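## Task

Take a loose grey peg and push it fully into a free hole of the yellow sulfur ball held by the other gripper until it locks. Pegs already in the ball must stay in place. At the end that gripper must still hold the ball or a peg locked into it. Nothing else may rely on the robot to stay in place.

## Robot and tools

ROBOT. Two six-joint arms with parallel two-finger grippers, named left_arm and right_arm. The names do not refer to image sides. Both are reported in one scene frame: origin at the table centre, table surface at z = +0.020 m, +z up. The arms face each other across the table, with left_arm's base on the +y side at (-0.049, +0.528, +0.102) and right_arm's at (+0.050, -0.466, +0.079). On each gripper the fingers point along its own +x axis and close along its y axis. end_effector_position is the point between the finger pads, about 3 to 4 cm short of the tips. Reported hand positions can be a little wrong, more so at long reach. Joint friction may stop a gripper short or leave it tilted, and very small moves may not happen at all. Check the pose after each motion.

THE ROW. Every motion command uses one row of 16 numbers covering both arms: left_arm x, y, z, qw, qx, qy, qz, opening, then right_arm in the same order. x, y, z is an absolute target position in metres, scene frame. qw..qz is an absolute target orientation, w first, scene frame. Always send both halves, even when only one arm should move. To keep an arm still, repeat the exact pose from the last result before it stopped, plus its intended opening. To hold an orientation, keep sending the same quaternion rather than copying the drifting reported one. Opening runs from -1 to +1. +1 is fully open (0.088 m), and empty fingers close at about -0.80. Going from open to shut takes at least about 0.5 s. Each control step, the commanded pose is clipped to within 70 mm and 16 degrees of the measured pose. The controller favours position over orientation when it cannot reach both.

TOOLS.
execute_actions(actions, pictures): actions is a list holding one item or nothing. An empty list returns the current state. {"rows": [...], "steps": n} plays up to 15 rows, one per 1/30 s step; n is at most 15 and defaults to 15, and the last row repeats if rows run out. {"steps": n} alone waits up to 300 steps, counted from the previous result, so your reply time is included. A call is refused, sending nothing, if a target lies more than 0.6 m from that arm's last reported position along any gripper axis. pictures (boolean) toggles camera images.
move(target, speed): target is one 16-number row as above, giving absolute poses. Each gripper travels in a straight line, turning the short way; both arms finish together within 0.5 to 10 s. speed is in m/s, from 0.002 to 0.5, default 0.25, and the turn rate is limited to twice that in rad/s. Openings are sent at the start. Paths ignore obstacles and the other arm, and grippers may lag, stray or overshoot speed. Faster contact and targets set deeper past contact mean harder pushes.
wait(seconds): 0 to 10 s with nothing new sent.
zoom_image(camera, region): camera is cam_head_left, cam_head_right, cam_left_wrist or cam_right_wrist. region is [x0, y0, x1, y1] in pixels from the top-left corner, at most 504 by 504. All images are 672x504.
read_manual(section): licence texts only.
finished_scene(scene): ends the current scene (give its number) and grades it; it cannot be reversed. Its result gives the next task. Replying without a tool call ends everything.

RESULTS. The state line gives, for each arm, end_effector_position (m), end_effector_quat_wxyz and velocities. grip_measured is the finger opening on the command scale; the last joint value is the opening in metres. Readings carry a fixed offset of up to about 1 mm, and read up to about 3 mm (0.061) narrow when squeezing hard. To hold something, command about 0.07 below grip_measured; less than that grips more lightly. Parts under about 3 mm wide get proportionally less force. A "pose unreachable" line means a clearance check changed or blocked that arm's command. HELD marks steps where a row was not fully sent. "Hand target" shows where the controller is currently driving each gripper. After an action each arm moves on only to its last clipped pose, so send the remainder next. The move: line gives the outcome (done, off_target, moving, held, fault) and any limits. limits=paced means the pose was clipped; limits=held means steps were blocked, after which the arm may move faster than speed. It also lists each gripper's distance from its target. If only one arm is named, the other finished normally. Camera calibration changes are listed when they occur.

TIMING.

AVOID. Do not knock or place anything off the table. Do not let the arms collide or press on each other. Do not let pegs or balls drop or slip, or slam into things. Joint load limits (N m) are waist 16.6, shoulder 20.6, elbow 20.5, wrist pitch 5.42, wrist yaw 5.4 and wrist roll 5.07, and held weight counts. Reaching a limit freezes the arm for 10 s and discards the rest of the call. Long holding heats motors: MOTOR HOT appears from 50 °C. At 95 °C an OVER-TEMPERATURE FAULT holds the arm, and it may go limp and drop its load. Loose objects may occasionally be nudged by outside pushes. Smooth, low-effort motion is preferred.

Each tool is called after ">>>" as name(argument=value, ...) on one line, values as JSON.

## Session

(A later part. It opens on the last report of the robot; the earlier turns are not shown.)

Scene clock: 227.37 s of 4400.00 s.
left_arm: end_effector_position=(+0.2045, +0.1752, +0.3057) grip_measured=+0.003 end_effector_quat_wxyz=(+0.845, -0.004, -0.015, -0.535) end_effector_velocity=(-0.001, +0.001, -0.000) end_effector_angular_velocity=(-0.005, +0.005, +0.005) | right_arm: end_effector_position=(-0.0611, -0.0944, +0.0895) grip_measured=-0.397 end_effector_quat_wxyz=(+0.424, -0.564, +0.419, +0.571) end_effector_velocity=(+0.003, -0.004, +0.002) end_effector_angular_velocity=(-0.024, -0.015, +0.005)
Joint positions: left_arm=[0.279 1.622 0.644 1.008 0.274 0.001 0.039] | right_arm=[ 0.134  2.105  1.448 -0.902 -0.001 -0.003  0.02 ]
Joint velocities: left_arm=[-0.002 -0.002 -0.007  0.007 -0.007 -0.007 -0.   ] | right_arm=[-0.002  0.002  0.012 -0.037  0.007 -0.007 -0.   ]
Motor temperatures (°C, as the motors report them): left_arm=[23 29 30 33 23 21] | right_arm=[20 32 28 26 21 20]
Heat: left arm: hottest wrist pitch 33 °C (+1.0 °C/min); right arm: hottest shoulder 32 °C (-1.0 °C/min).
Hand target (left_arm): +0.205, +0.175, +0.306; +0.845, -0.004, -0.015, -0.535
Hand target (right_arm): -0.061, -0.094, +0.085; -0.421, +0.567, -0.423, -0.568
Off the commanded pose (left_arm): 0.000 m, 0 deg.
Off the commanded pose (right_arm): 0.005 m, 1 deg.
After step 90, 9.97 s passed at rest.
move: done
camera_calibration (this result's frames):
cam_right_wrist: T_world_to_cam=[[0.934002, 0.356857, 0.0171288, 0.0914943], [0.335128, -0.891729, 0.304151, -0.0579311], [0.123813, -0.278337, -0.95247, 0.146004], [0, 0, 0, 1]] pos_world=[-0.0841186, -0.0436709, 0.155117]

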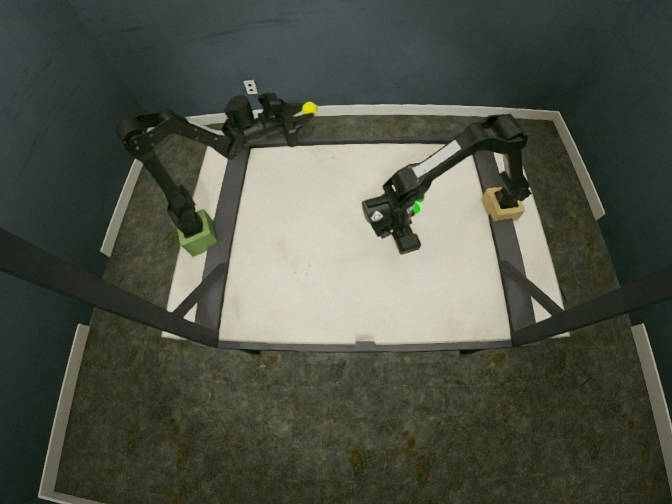

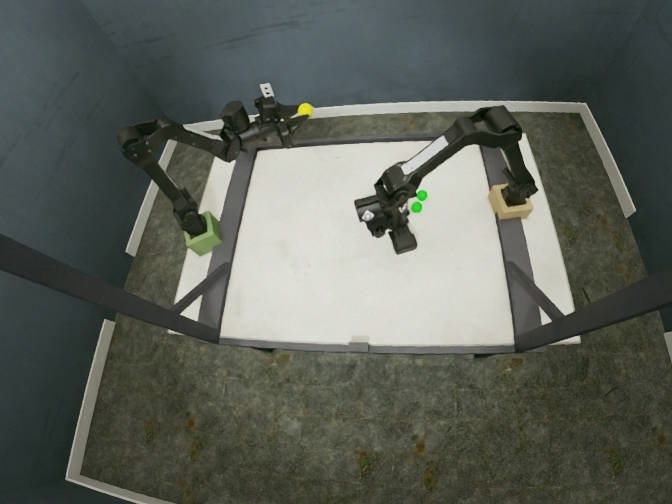

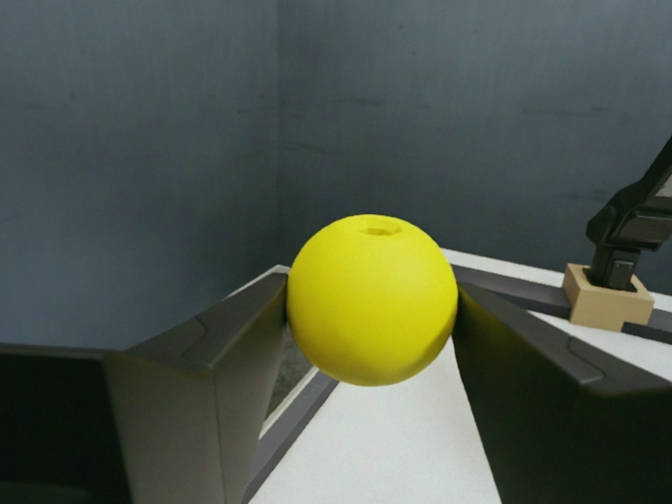

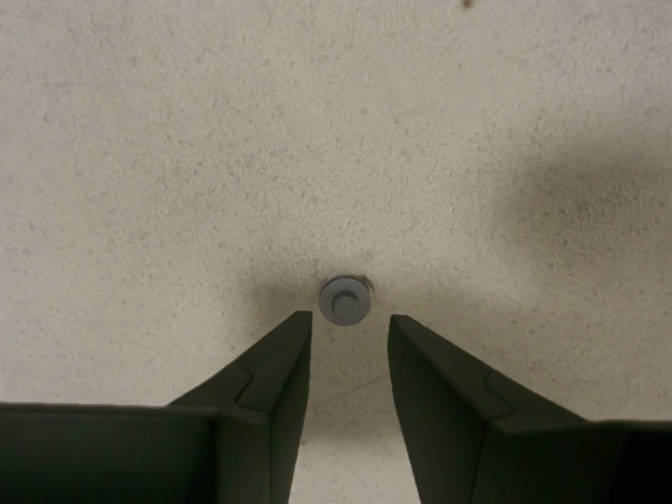

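>>> move(target=[0.2045, 0.1752, 0.3057, 0.845, -0.004, -0.015, -0.535, -0.07, -0.0597, -0.099, 0.067, 0.4221, -0.5673, 0.4221, 0.5673, -0.4], speed=0.04)

Scene clock: 238.53 s of 4400.00 s.
left_arm: end_effector_position=(+0.2045, +0.1752, +0.3057) grip_measured=+0.003 end_effector_quat_wxyz=(+0.845, -0.004, -0.015, -0.535) end_effector_velocity=(+0.000, -0.000, -0.003) end_effector_angular_velocity=(+0.010, +0.018, +0.005) | right_arm: end_effector_position=(-0.0609, -0.0951, +0.0744) grip_measured=-0.397 end_effector_quat_wxyz=(+0.426, -0.561, +0.417, +0.574) end_effector_velocity=(+0.000, -0.002, +0.000) end_effector_angular_velocity=(-0.009, +0.004, +0.020)
Joint positions: left_arm=[0.279 1.622 0.644 1.008 0.274 0.001 0.039] | right_arm=[ 0.134  2.12   1.405 -0.834 -0.001 -0.003  0.02 ]
Joint velocities: left_arm=[-0.002 -0.002  0.002 -0.022 -0.007 -0.007 -0.   ] | right_arm=[-0.002 -0.002 -0.002 -0.007 -0.007 -0.022 -0.   ]
Motor temperatures (°C, as the motors report them): left_arm=[23 29 30 33 23 21] | right_arm=[20 33 29 25 21 20]
Heat: left arm: hottest wrist pitch 33 °C (+1.0 °C/min); right arm: hottest shoulder 33 °C (+1.0 °C/min).
Hand target (left_arm): +0.205, +0.175, +0.306; +0.845, -0.004, -0.015, -0.535
Hand target (right_arm): -0.060, -0.099, +0.067; -0.422, +0.567, -0.422, -0.567
Off the commanded pose (left_arm): 0.000 m, 0 deg.
Off the commanded pose (right_arm): 0.008 m, 1 deg.
After step 90, 7.27 s passed at rest.
move: done
camera_calibration (this result's frames):
cam_right_wrist: T_world_to_cam=[[0.934052, 0.356691, 0.0178662, 0.09174], [0.335979, -0.894575, 0.29471, -0.0535562], [0.121103, -0.269272, -0.95542, 0.132321], [0, 0, 0, 1]] pos_world=[-0.0837205, -0.0450027, 0.140566]

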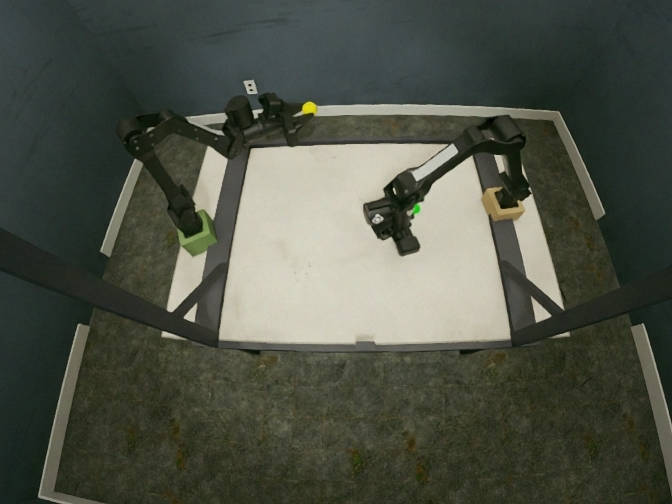

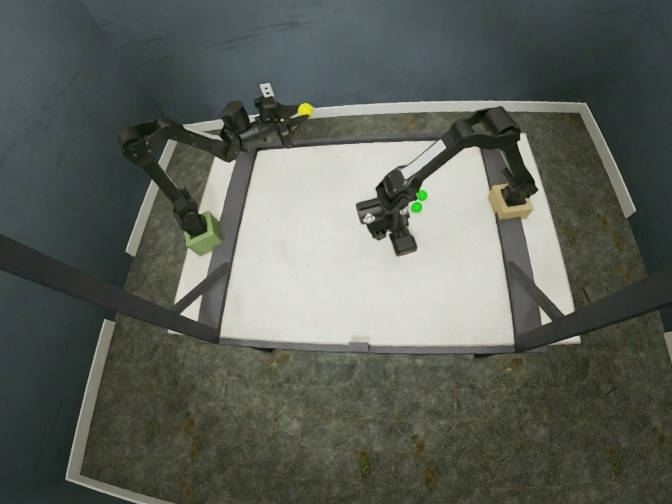

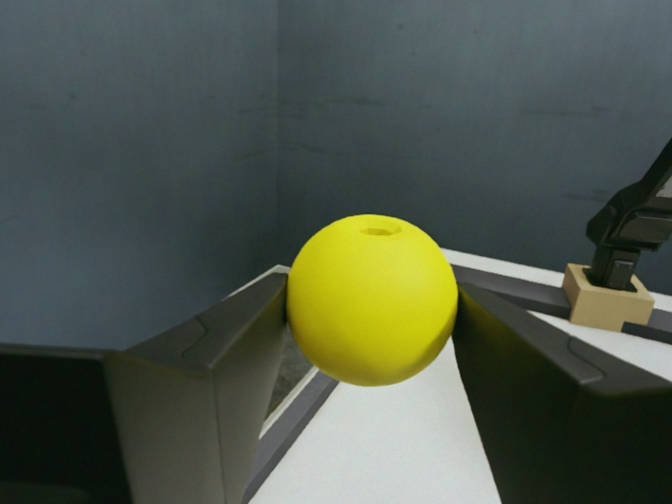

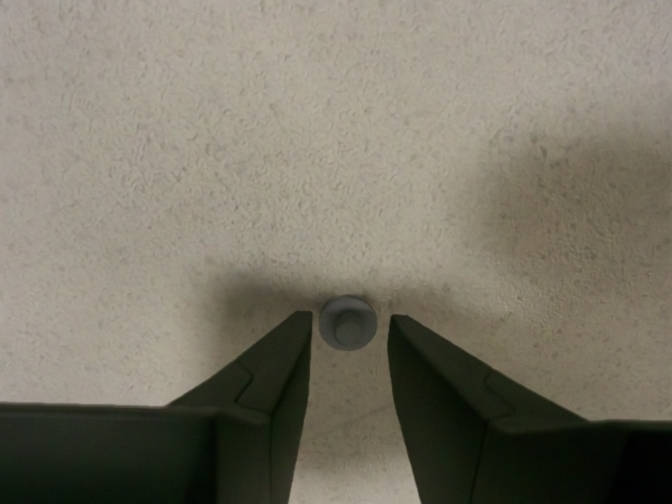

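>>> zoom_image(camera="cam_right_wrist", region=[290, 280, 410, 380])

Region (290, 280, 410, 380) of cam_right_wrist's 672x504 image, scaled by 4.200, with more detail than that image has.

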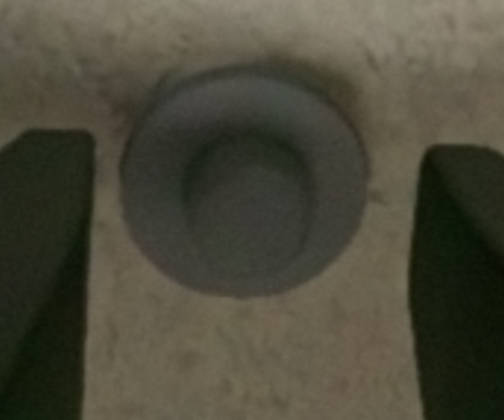

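>>> move(target=[0.2045, 0.1752, 0.3057, 0.845, -0.004, -0.015, -0.535, -0.07, -0.0594, -0.1, 0.059, 0.4221, -0.5673, 0.4221, 0.5673, -0.545], speed=0.012)

Scene clock: 247.50 s of 4400.00 s.
left_arm: end_effector_position=(+0.2045, +0.1752, +0.3057) grip_measured=+0.003 end_effector_quat_wxyz=(+0.845, -0.004, -0.015, -0.535) end_effector_velocity=(-0.002, -0.001, +0.002) end_effector_angular_velocity=(-0.021, +0.028, -0.011) | right_arm: end_effector_position=(-0.0610, -0.0949, +0.0684) grip_measured=-0.542 end_effector_quat_wxyz=(+0.427, -0.560, +0.416, +0.576) end_effector_velocity=(-0.002, +0.000, +0.000) end_effector_angular_velocity=(+0.005, +0.009, -0.005)
Joint positions: left_arm=[0.279 1.622 0.644 1.008 0.274 0.001 0.039] | right_arm=[ 0.134  2.127  1.39  -0.806 -0.001 -0.003  0.012]
Joint velocities: left_arm=[-0.002 -0.002 -0.002  0.007  0.007 -0.037 -0.   ] | right_arm=[ 0.002 -0.002 -0.002  0.007 -0.007  0.007 -0.   ]
Motor temperatures (°C, as the motors report them): left_arm=[23 29 30 33 23 21] | right_arm=[20 34 28 25 21 20]
Heat: left arm: hottest wrist pitch 33 °C (+1.0 °C/min); right arm: hottest shoulder 34 °C (+2.0 °C/min).
Hand target (left_arm): +0.205, +0.175, +0.306; +0.845, -0.004, -0.015, -0.535
Hand target (right_arm): -0.059, -0.100, +0.059; -0.422, +0.567, -0.422, -0.567
Off the commanded pose (left_arm): 0.000 m, 0 deg.
Off the commanded pose (right_arm): 0.011 m, 2 deg.
After step 90, 4.40 s passed at rest.
move: off_target (right_arm)
camera_calibration (this result's frames):
cam_right_wrist: T_world_to_cam=[[0.934081, 0.356592, 0.0182908, 0.0917937], [0.336457, -0.896176, 0.28925, -0.0513245], [0.119536, -0.264029, -0.957079, 0.127176], [0, 0, 0, 1]] pos_world=[-0.0836763, -0.0451506, 0.134884]

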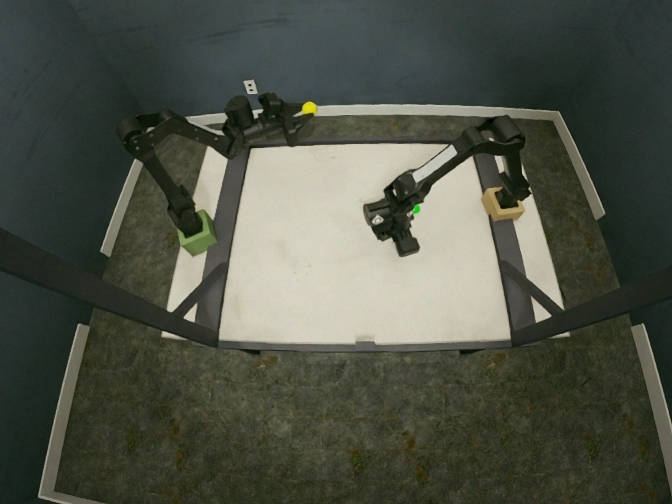

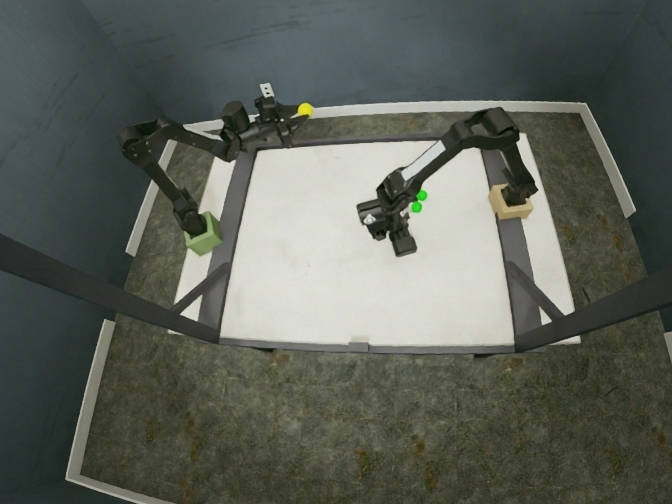

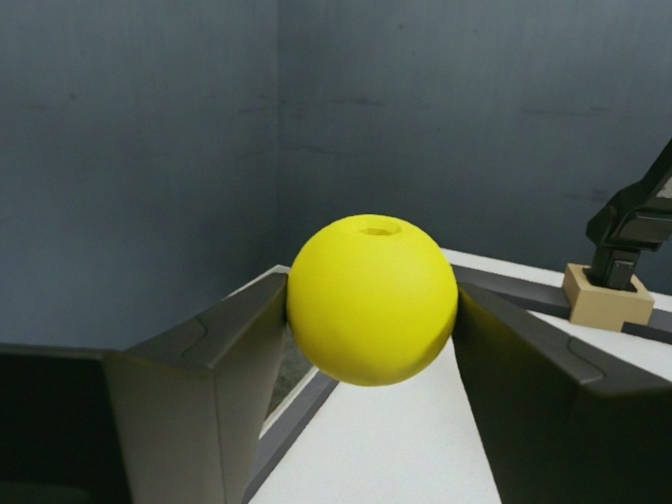

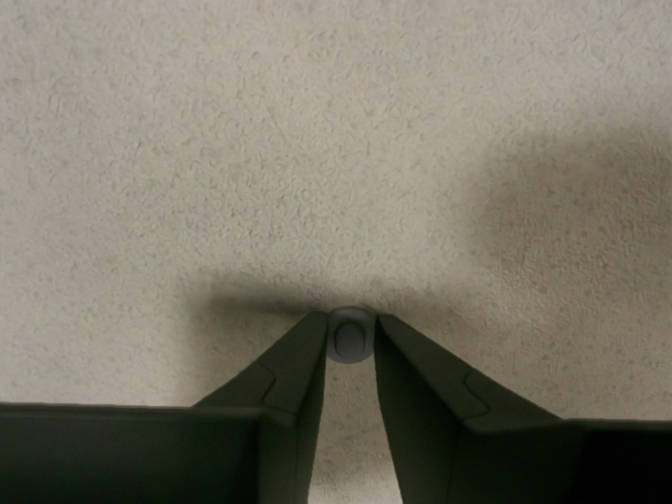

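>>> zoom_image(camera="cam_right_wrist", region=[300, 290, 400, 380])

Region (300, 290, 400, 380) of cam_right_wrist's 672x504 image, scaled by 5.040, with more detail than that image has; it fills the top 454 rows of this view, and the rest is white.

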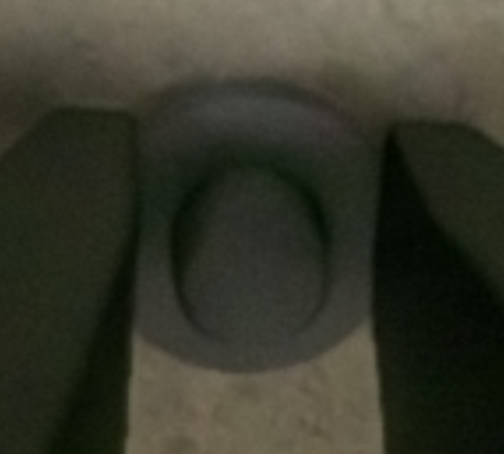

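>>> move(target=[0.2045, 0.1752, 0.3057, 0.845, -0.004, -0.015, -0.535, -0.07, -0.0594, -0.1, 0.054, 0.4221, -0.5673, 0.4221, 0.5673, -0.545], speed=0.02)

Scene clock: 253.70 s of 4400.00 s.
left_arm: end_effector_position=(+0.2045, +0.1752, +0.3057) grip_measured=+0.003 end_effector_quat_wxyz=(+0.845, -0.004, -0.015, -0.535) end_effector_velocity=(-0.001, +0.001, -0.000) end_effector_angular_velocity=(-0.005, +0.005, +0.005) | right_arm: end_effector_position=(-0.0613, -0.0938, +0.0675) grip_measured=-0.542 end_effector_quat_wxyz=(+0.429, -0.557, +0.414, +0.578) end_effector_velocity=(-0.002, -0.003, +0.000) end_effector_angular_velocity=(-0.013, +0.019, +0.006)
Joint positions: left_arm=[0.279 1.622 0.644 1.008 0.274 0.001 0.039] | right_arm=[ 0.134  2.127  1.385 -0.793 -0.001 -0.003  0.012]
Joint velocities: left_arm=[-0.002 -0.002 -0.007  0.007 -0.007 -0.007 -0.   ] | right_arm=[-0.002 -0.002 -0.002 -0.007 -0.022 -0.007 -0.   ]
Motor temperatures (°C, as the motors report them): left_arm=[23 29 30 33 23 21] | right_arm=[20 34 28 25 21 20]
Heat: left arm: hottest wrist pitch 33 °C (+1.0 °C/min); right arm: hottest shoulder 34 °C (+3.0 °C/min).
Hand target (left_arm): +0.205, +0.175, +0.306; +0.845, -0.004, -0.015, -0.535
Hand target (right_arm): -0.059, -0.100, +0.054; -0.422, +0.567, -0.422, -0.567
Off the commanded pose (left_arm): 0.000 m, 0 deg.
Off the commanded pose (right_arm): 0.015 m, 2 deg.
After step 90, 2.20 s passed at rest.
move: off_target (right_arm)
camera_calibration (this result's frames):
cam_right_wrist: T_world_to_cam=[[0.934124, 0.356449, 0.0188842, 0.0916719], [0.337112, -0.898366, 0.28159, -0.0495555], [0.117338, -0.256674, -0.959349, 0.127309], [0, 0, 0, 1]] pos_world=[-0.0838653, -0.0445183, 0.134357]

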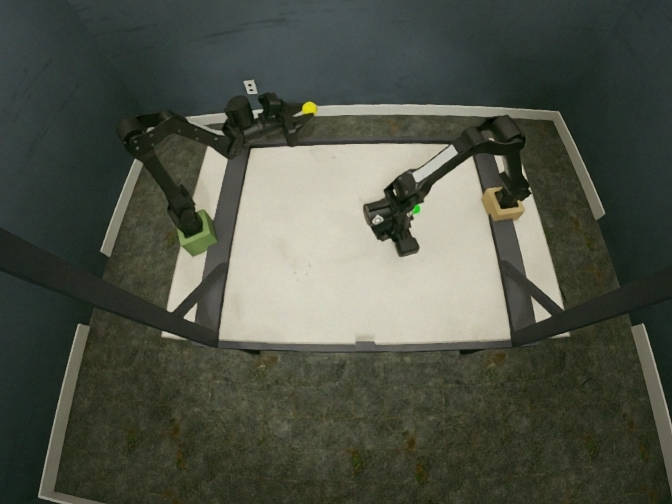

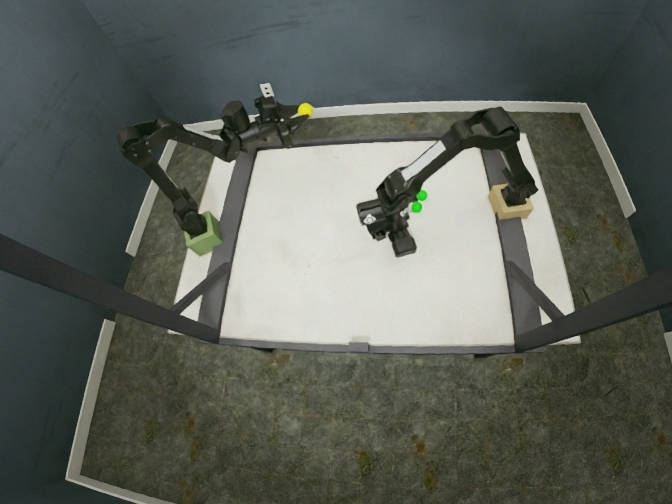

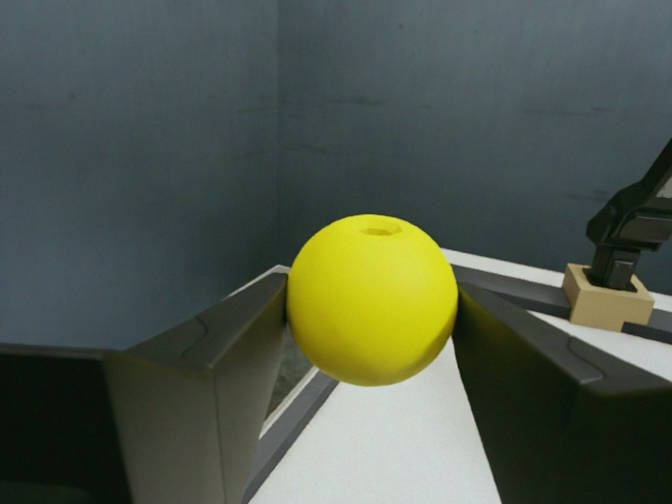

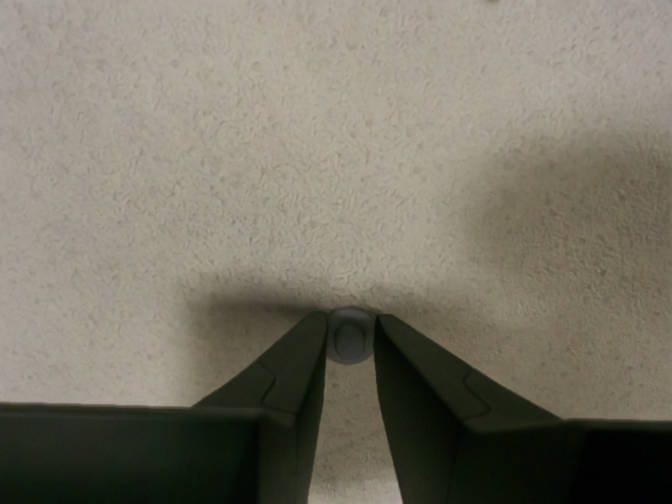

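>>> move(target=[0.2045, 0.1752, 0.3057, 0.845, -0.004, -0.015, -0.535, -0.07, -0.0605, -0.0965, 0.063, 0.4221, -0.5673, 0.4221, 0.5673, -0.75], speed=0.02)

Scene clock: 259.63 s of 4400.00 s.
left_arm: end_effector_position=(+0.2045, +0.1752, +0.3057) grip_measured=+0.003 end_effector_quat_wxyz=(+0.845, -0.004, -0.015, -0.535) end_effector_velocity=(+0.001, +0.002, -0.002) end_effector_angular_velocity=(+0.002, +0.012, +0.010) | right_arm: end_effector_position=(-0.0609, -0.0954, +0.0688) grip_measured=-0.710 end_effector_quat_wxyz=(+0.425, -0.563, +0.418, +0.573) end_effector_velocity=(+0.001, -0.004, +0.001) end_effector_angular_velocity=(-0.018, +0.002, +0.020)
Joint positions: left_arm=[0.279 1.622 0.644 1.008 0.274 0.001 0.039] | right_arm=[ 0.134  2.133  1.4   -0.822 -0.001 -0.003  0.004]
Joint velocities: left_arm=[ 0.002 -0.002 -0.002 -0.007 -0.007 -0.007 -0.   ] | right_arm=[-0.002 -0.002  0.002 -0.022 -0.007 -0.022 -0.   ]
Motor temperatures (°C, as the motors report them): left_arm=[23 29 30 33 23 21] | right_arm=[20 34 28 24 21 20]
Heat: left arm: hottest wrist pitch 33 °C (+1.0 °C/min); right arm: hottest shoulder 34 °C (+3.0 °C/min).
Hand target (left_arm): +0.205, +0.175, +0.306; +0.845, -0.004, -0.015, -0.535
Hand target (right_arm): -0.061, -0.097, +0.063; -0.422, +0.567, -0.422, -0.567
Off the commanded pose (left_arm): 0.000 m, 0 deg.
Off the commanded pose (right_arm): 0.006 m, 1 deg.
After step 90, 1.83 s passed at rest.
move: done
camera_calibration (this result's frames):
cam_right_wrist: T_world_to_cam=[[0.93403, 0.356783, 0.0171174, 0.0919765], [0.335672, -0.893129, 0.299409, -0.0523617], [0.122112, -0.273911, -0.953971, 0.126405], [0, 0, 0, 1]] pos_world=[-0.0837681, -0.0449575, 0.13469]

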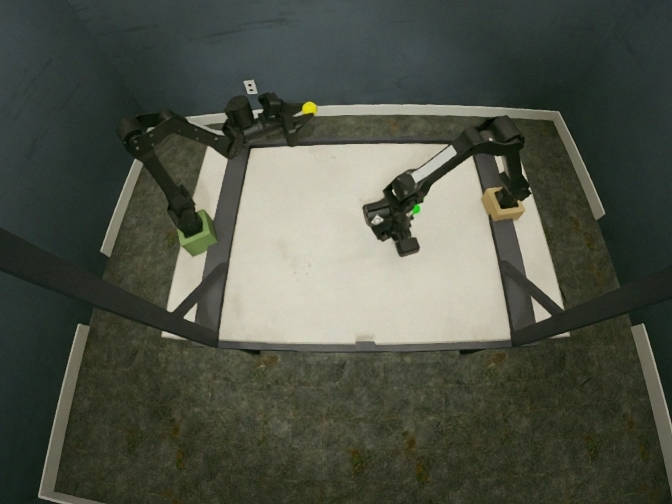

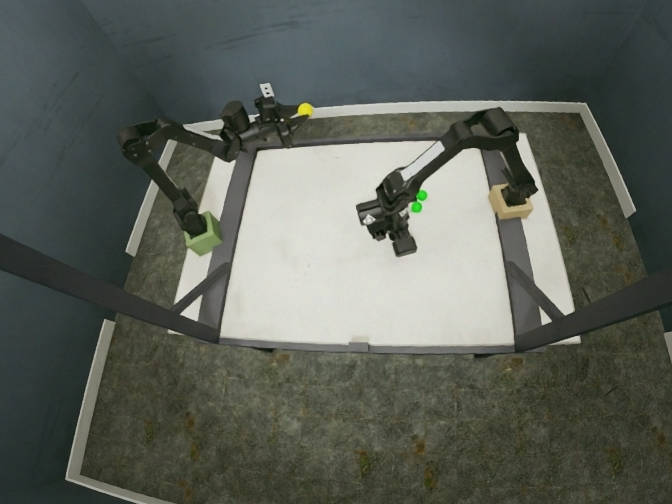

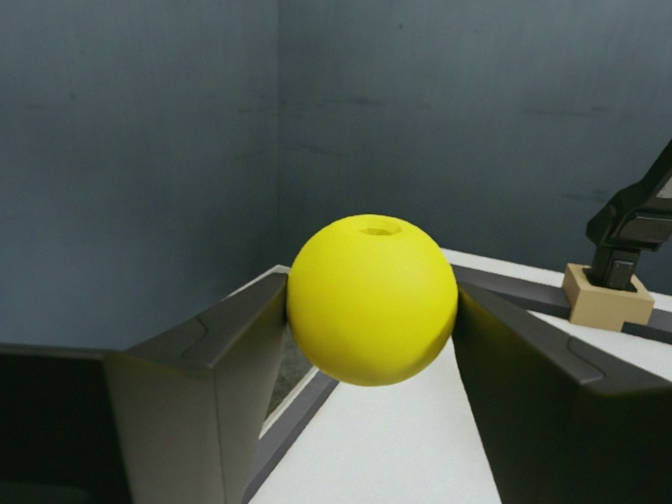

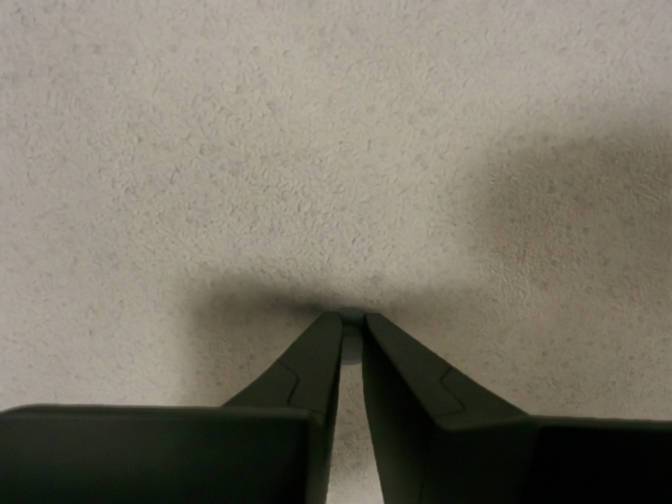

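>>> move(target=[0.2045, 0.1752, 0.3057, 0.845, -0.004, -0.015, -0.535, -0.07, -0.0605, -0.0965, 0.1, 0.4221, -0.5673, 0.4221, 0.5673, -0.78], speed=0.1)

>>> move(target=[-0.0024, 0.0277, 0.075, 0.7237, 0.1289, 0.1407, -0.6632, -0.07, -0.01, -0.1, 0.18, 0.5196, 0.4686, 0.6303, -0.3366, -0.78], speed=0.3)

Scene clock: 310.50 s of 4400.00 s.
left_arm: end_effector_position=(+0.2045, +0.1752, +0.3057) grip_measured=+0.003 end_effector_quat_wxyz=(+0.845, -0.004, -0.015, -0.535) end_effector_velocity=(-0.001, +0.001, -0.003) end_effector_angular_velocity=(+0.006, +0.014, -0.005) | right_arm: end_effector_position=(-0.0600, -0.0985, +0.0955) grip_measured=-0.710 end_effector_quat_wxyz=(+0.419, -0.571, +0.424, +0.564) end_effector_velocity=(+0.001, -0.005, +0.000) end_effector_angular_velocity=(-0.023, +0.001, -0.010)
Joint positions: left_arm=[0.279 1.622 0.644 1.008 0.274 0.001 0.039] | right_arm=[ 0.134  2.1    1.465 -0.949 -0.001 -0.003  0.004]
Joint velocities: left_arm=[ 0.002 -0.002 -0.007 -0.007  0.007 -0.007 -0.   ] | right_arm=[-0.002 -0.002 -0.002 -0.022 -0.007  0.007 -0.   ]
Motor temperatures (°C, as the motors report them): left_arm=[23 29 30 34 23 21] | right_arm=[20 36 30 22 21 20]
Heat: left arm: hottest wrist pitch 34 °C (+1.0 °C/min); right arm: hottest shoulder 36 °C (+2.0 °C/min).
Hand target (left_arm): +0.205, +0.175, +0.306; +0.845, -0.004, -0.015, -0.535
Hand target (right_arm): -0.061, -0.096, +0.100; -0.422, +0.567, -0.422, -0.567
Off the commanded pose (left_arm): 0.000 m, 0 deg.
Off the commanded pose (right_arm): 0.005 m, 1 deg.
After step 90, 47.07 s passed at rest.
move: done
camera_calibration (this result's frames):
cam_right_wrist: T_world_to_cam=[[0.933897, 0.357228, 0.014955, 0.0919975], [0.333072, -0.88443, 0.326875, -0.0653073], [0.129996, -0.300287, -0.944949, 0.147968], [0, 0, 0, 1]] pos_world=[-0.0833995, -0.0461908, 0.159794]

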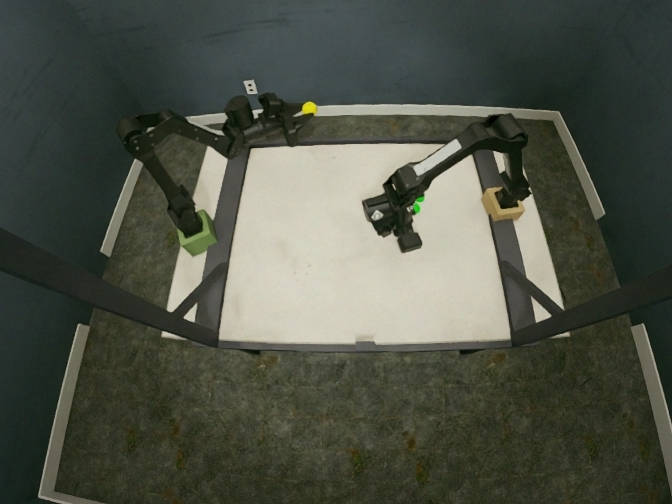

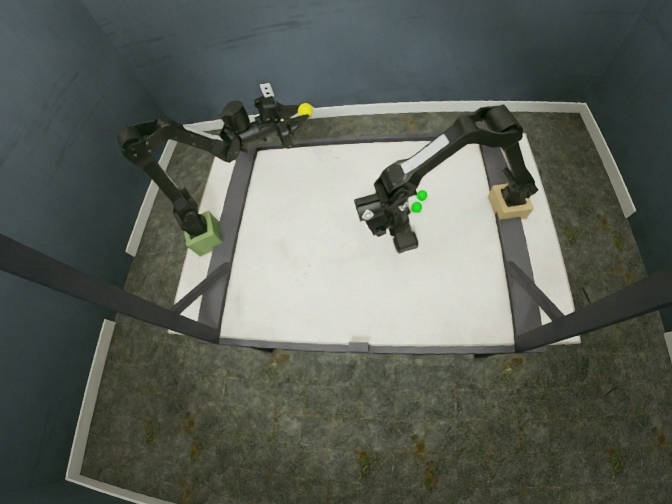

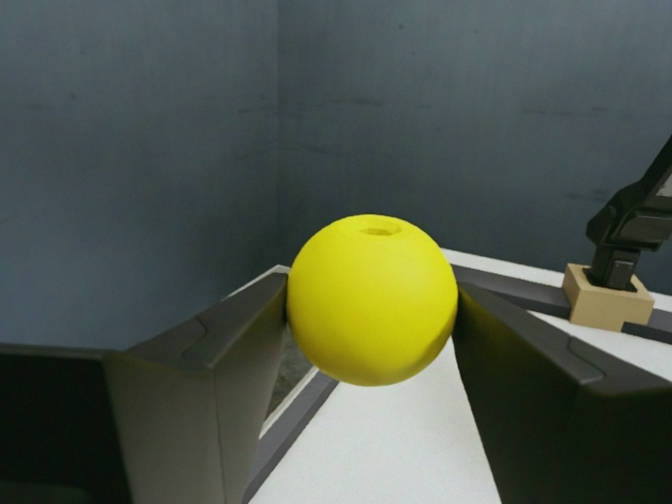

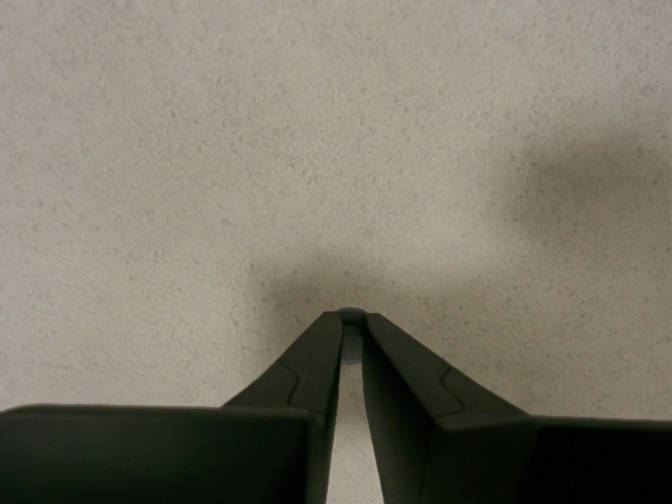

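Scene clock: 316.07 s of 4400.00 s.
left_arm: end_effector_position=(-0.0020, +0.0275, +0.0794) grip_measured=+0.003 end_effector_quat_wxyz=(+0.724, +0.128, +0.136, -0.664) end_effector_velocity=(-0.000, -0.001, -0.001) end_effector_angular_velocity=(+0.013, -0.008, +0.002) | right_arm: end_effector_position=(-0.0095, -0.1015, +0.1744) grip_measured=-0.710 end_effector_quat_wxyz=(+0.524, +0.464, +0.628, -0.341) end_effector_velocity=(+0.000, -0.002, -0.000) end_effector_angular_velocity=(-0.009, +0.007, -0.008)
Joint positions: left_arm=[-0.341  2.349  0.923  1.051  0.008  0.007  0.039] | right_arm=[ 0.012  1.775  1.318 -0.886  0.018  2.958  0.004]
Joint velocities: left_arm=[-0.002 -0.002  0.007 -0.022 -0.007  0.007  0.   ] | right_arm=[-0.002 -0.002 -0.002 -0.007 -0.007  0.007  0.   ]
Motor temperatures (°C, as the motors report them): left_arm=[23 29 30 34 23 21] | right_arm=[20 38 30 22 21 20]
Heat: left arm: hottest wrist pitch 34 °C (+1.0 °C/min); right arm: hottest shoulder 38 °C (+4.0 °C/min).
Hand target (left_arm): -0.003, +0.027, +0.075; +0.724, +0.129, +0.140, -0.663
Hand target (right_arm): -0.010, -0.100, +0.180; +0.520, +0.469, +0.630, -0.336
Off the commanded pose (left_arm): 0.004 m, 1 deg.
Off the commanded pose (right_arm): 0.006 m, 1 deg.
move: done
camera_calibration (this result's frames):
cam_left_wrist: T_world_to_cam=[[-0.993453, -0.110877, 0.0275027, 0.00439443], [-0.0968033, 0.689247, -0.718031, 0.058097], [0.0606572, -0.715993, -0.695468, 0.152875], [0, 0, 0, 1]] pos_world=[0.000716669, 0.0699015, 0.147914]
cam_right_wrist: T_world_to_cam=[[-0.91225, -0.405572, -0.0575414, -0.0375116], [-0.376019, 0.773361, 0.510415, 0.0190092], [-0.16251, 0.487262, -0.858001, 0.277005], [0, 0, 0, 1]] pos_world=[0.0179439, -0.164889, 0.22581]

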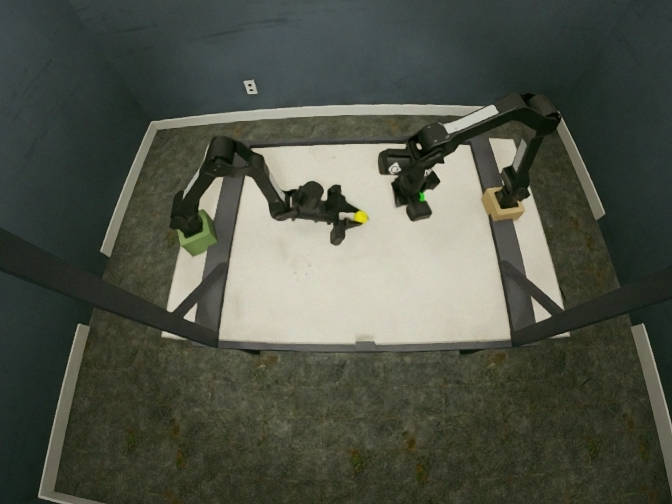

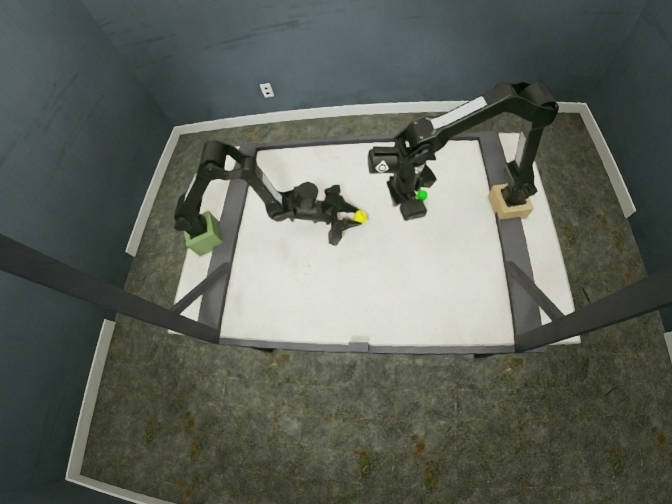

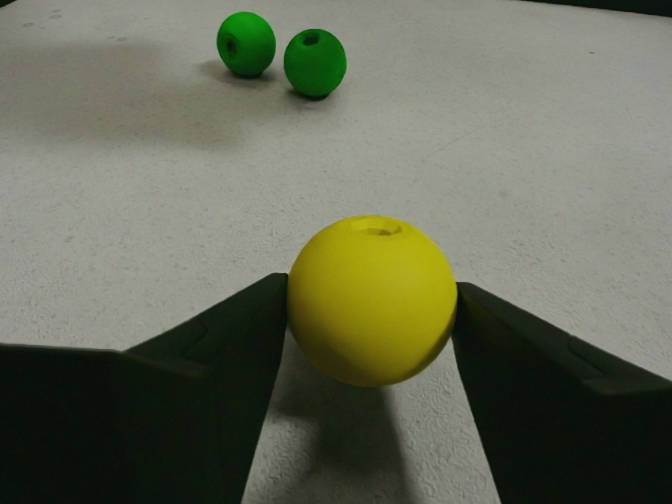

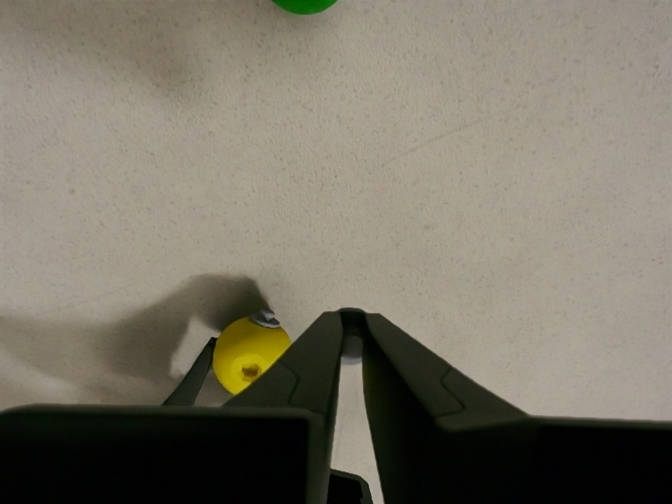

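>>> move(target=[-0.0024, 0.0277, 0.051, 0.7237, 0.1289, 0.1407, -0.6632, -0.07, 0.002, -0.022, 0.132, 0.5196, 0.4686, 0.6303, -0.3366, -0.78], speed=0.08)

Scene clock: 320.67 s of 4400.00 s.
left_arm: end_effector_position=(-0.0017, +0.0235, +0.0658) grip_measured=+0.003 end_effector_quat_wxyz=(+0.726, +0.119, +0.127, -0.666) end_effector_velocity=(-0.000, +0.004, -0.005) end_effector_angular_velocity=(+0.025, +0.026, +0.003) | right_arm: end_effector_position=(+0.0020, -0.0233, +0.1366) grip_measured=-0.710 end_effector_quat_wxyz=(+0.517, +0.472, +0.631, -0.333) end_effector_velocity=(-0.002, -0.001, +0.001) end_effector_angular_velocity=(-0.005, +0.023, -0.004)
Joint positions: left_arm=[-0.341  2.424  0.949  1.125  0.008  0.007  0.039] | right_arm=[-0.046  2.072  1.565 -0.809  0.008  2.903  0.004]
Joint velocities: left_arm=[ 0.002 -0.002 -0.007 -0.022  0.007 -0.022 -0.   ] | right_arm=[-0.002 -0.002  0.002 -0.007 -0.022  0.007  0.   ]
Motor temperatures (°C, as the motors report them): left_arm=[23 30 30 34 23 21] | right_arm=[20 38 30 22 21 20]
Heat: left arm: hottest wrist pitch 34 °C (+1.0 °C/min); right arm: hottest shoulder 38 °C (+4.0 °C/min).
Hand target (left_arm): -0.002, +0.028, +0.051; +0.724, +0.129, +0.141, -0.663
Hand target (right_arm): +0.002, -0.022, +0.132; +0.519, +0.469, +0.630, -0.337
Off the commanded pose (left_arm): 0.015 m, 2 deg.
Off the commanded pose (right_arm): 0.005 m, 1 deg.
After step 90, 0.03 s passed at rest.
move: off_target (left_arm)
camera_calibration (this result's frames):
cam_left_wrist: T_world_to_cam=[[-0.993471, -0.110441, 0.0286096, 0.00462311], [-0.0957633, 0.670962, -0.735282, 0.0526513], [0.0620095, -0.733221, -0.677158, 0.139701], [0, 0, 0, 1]] pos_world=[0.000972183, 0.0676153, 0.133181]
cam_right_wrist: T_world_to_cam=[[-0.91349, -0.401144, -0.0679647, 0.00401875], [-0.373531, 0.760656, 0.530921, -0.0209609], [-0.161278, 0.510378, -0.844691, 0.207043], [0, 0, 0, 1]] pos_world=[0.029233, -0.0881139, 0.186289]

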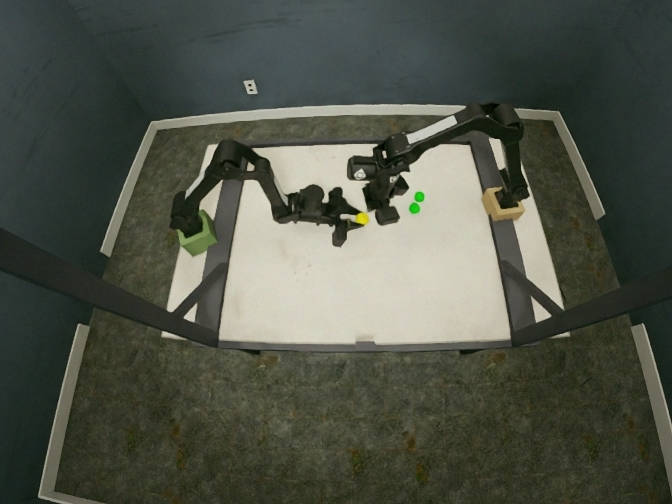

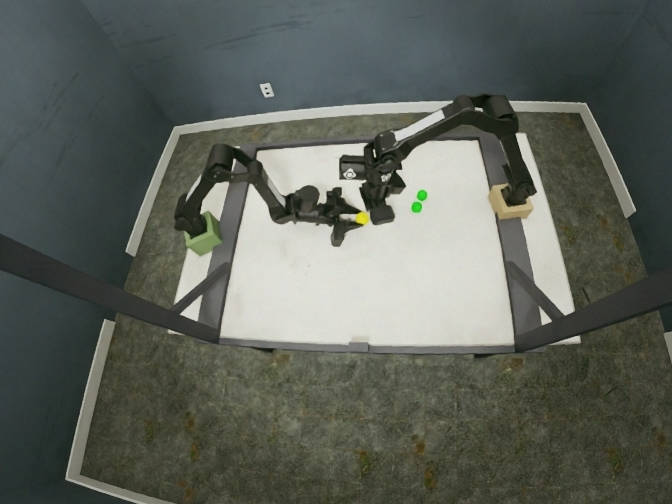

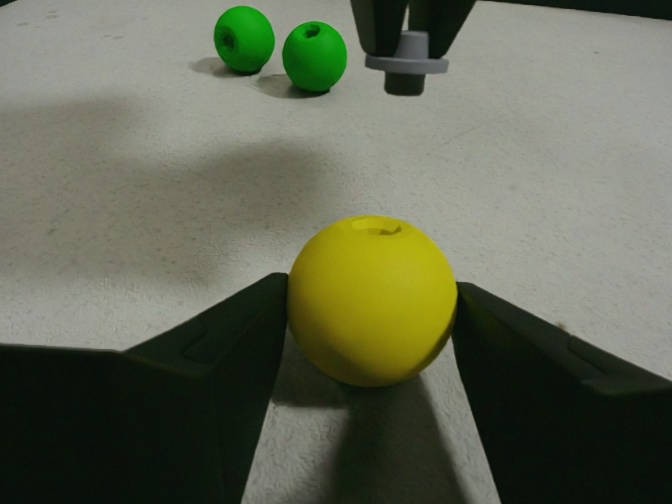

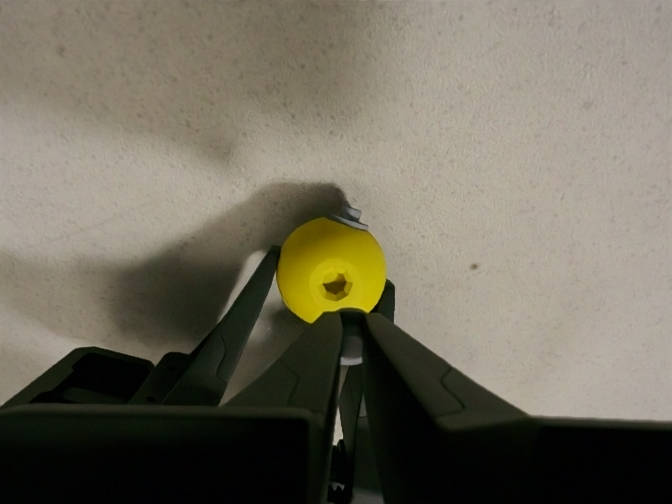

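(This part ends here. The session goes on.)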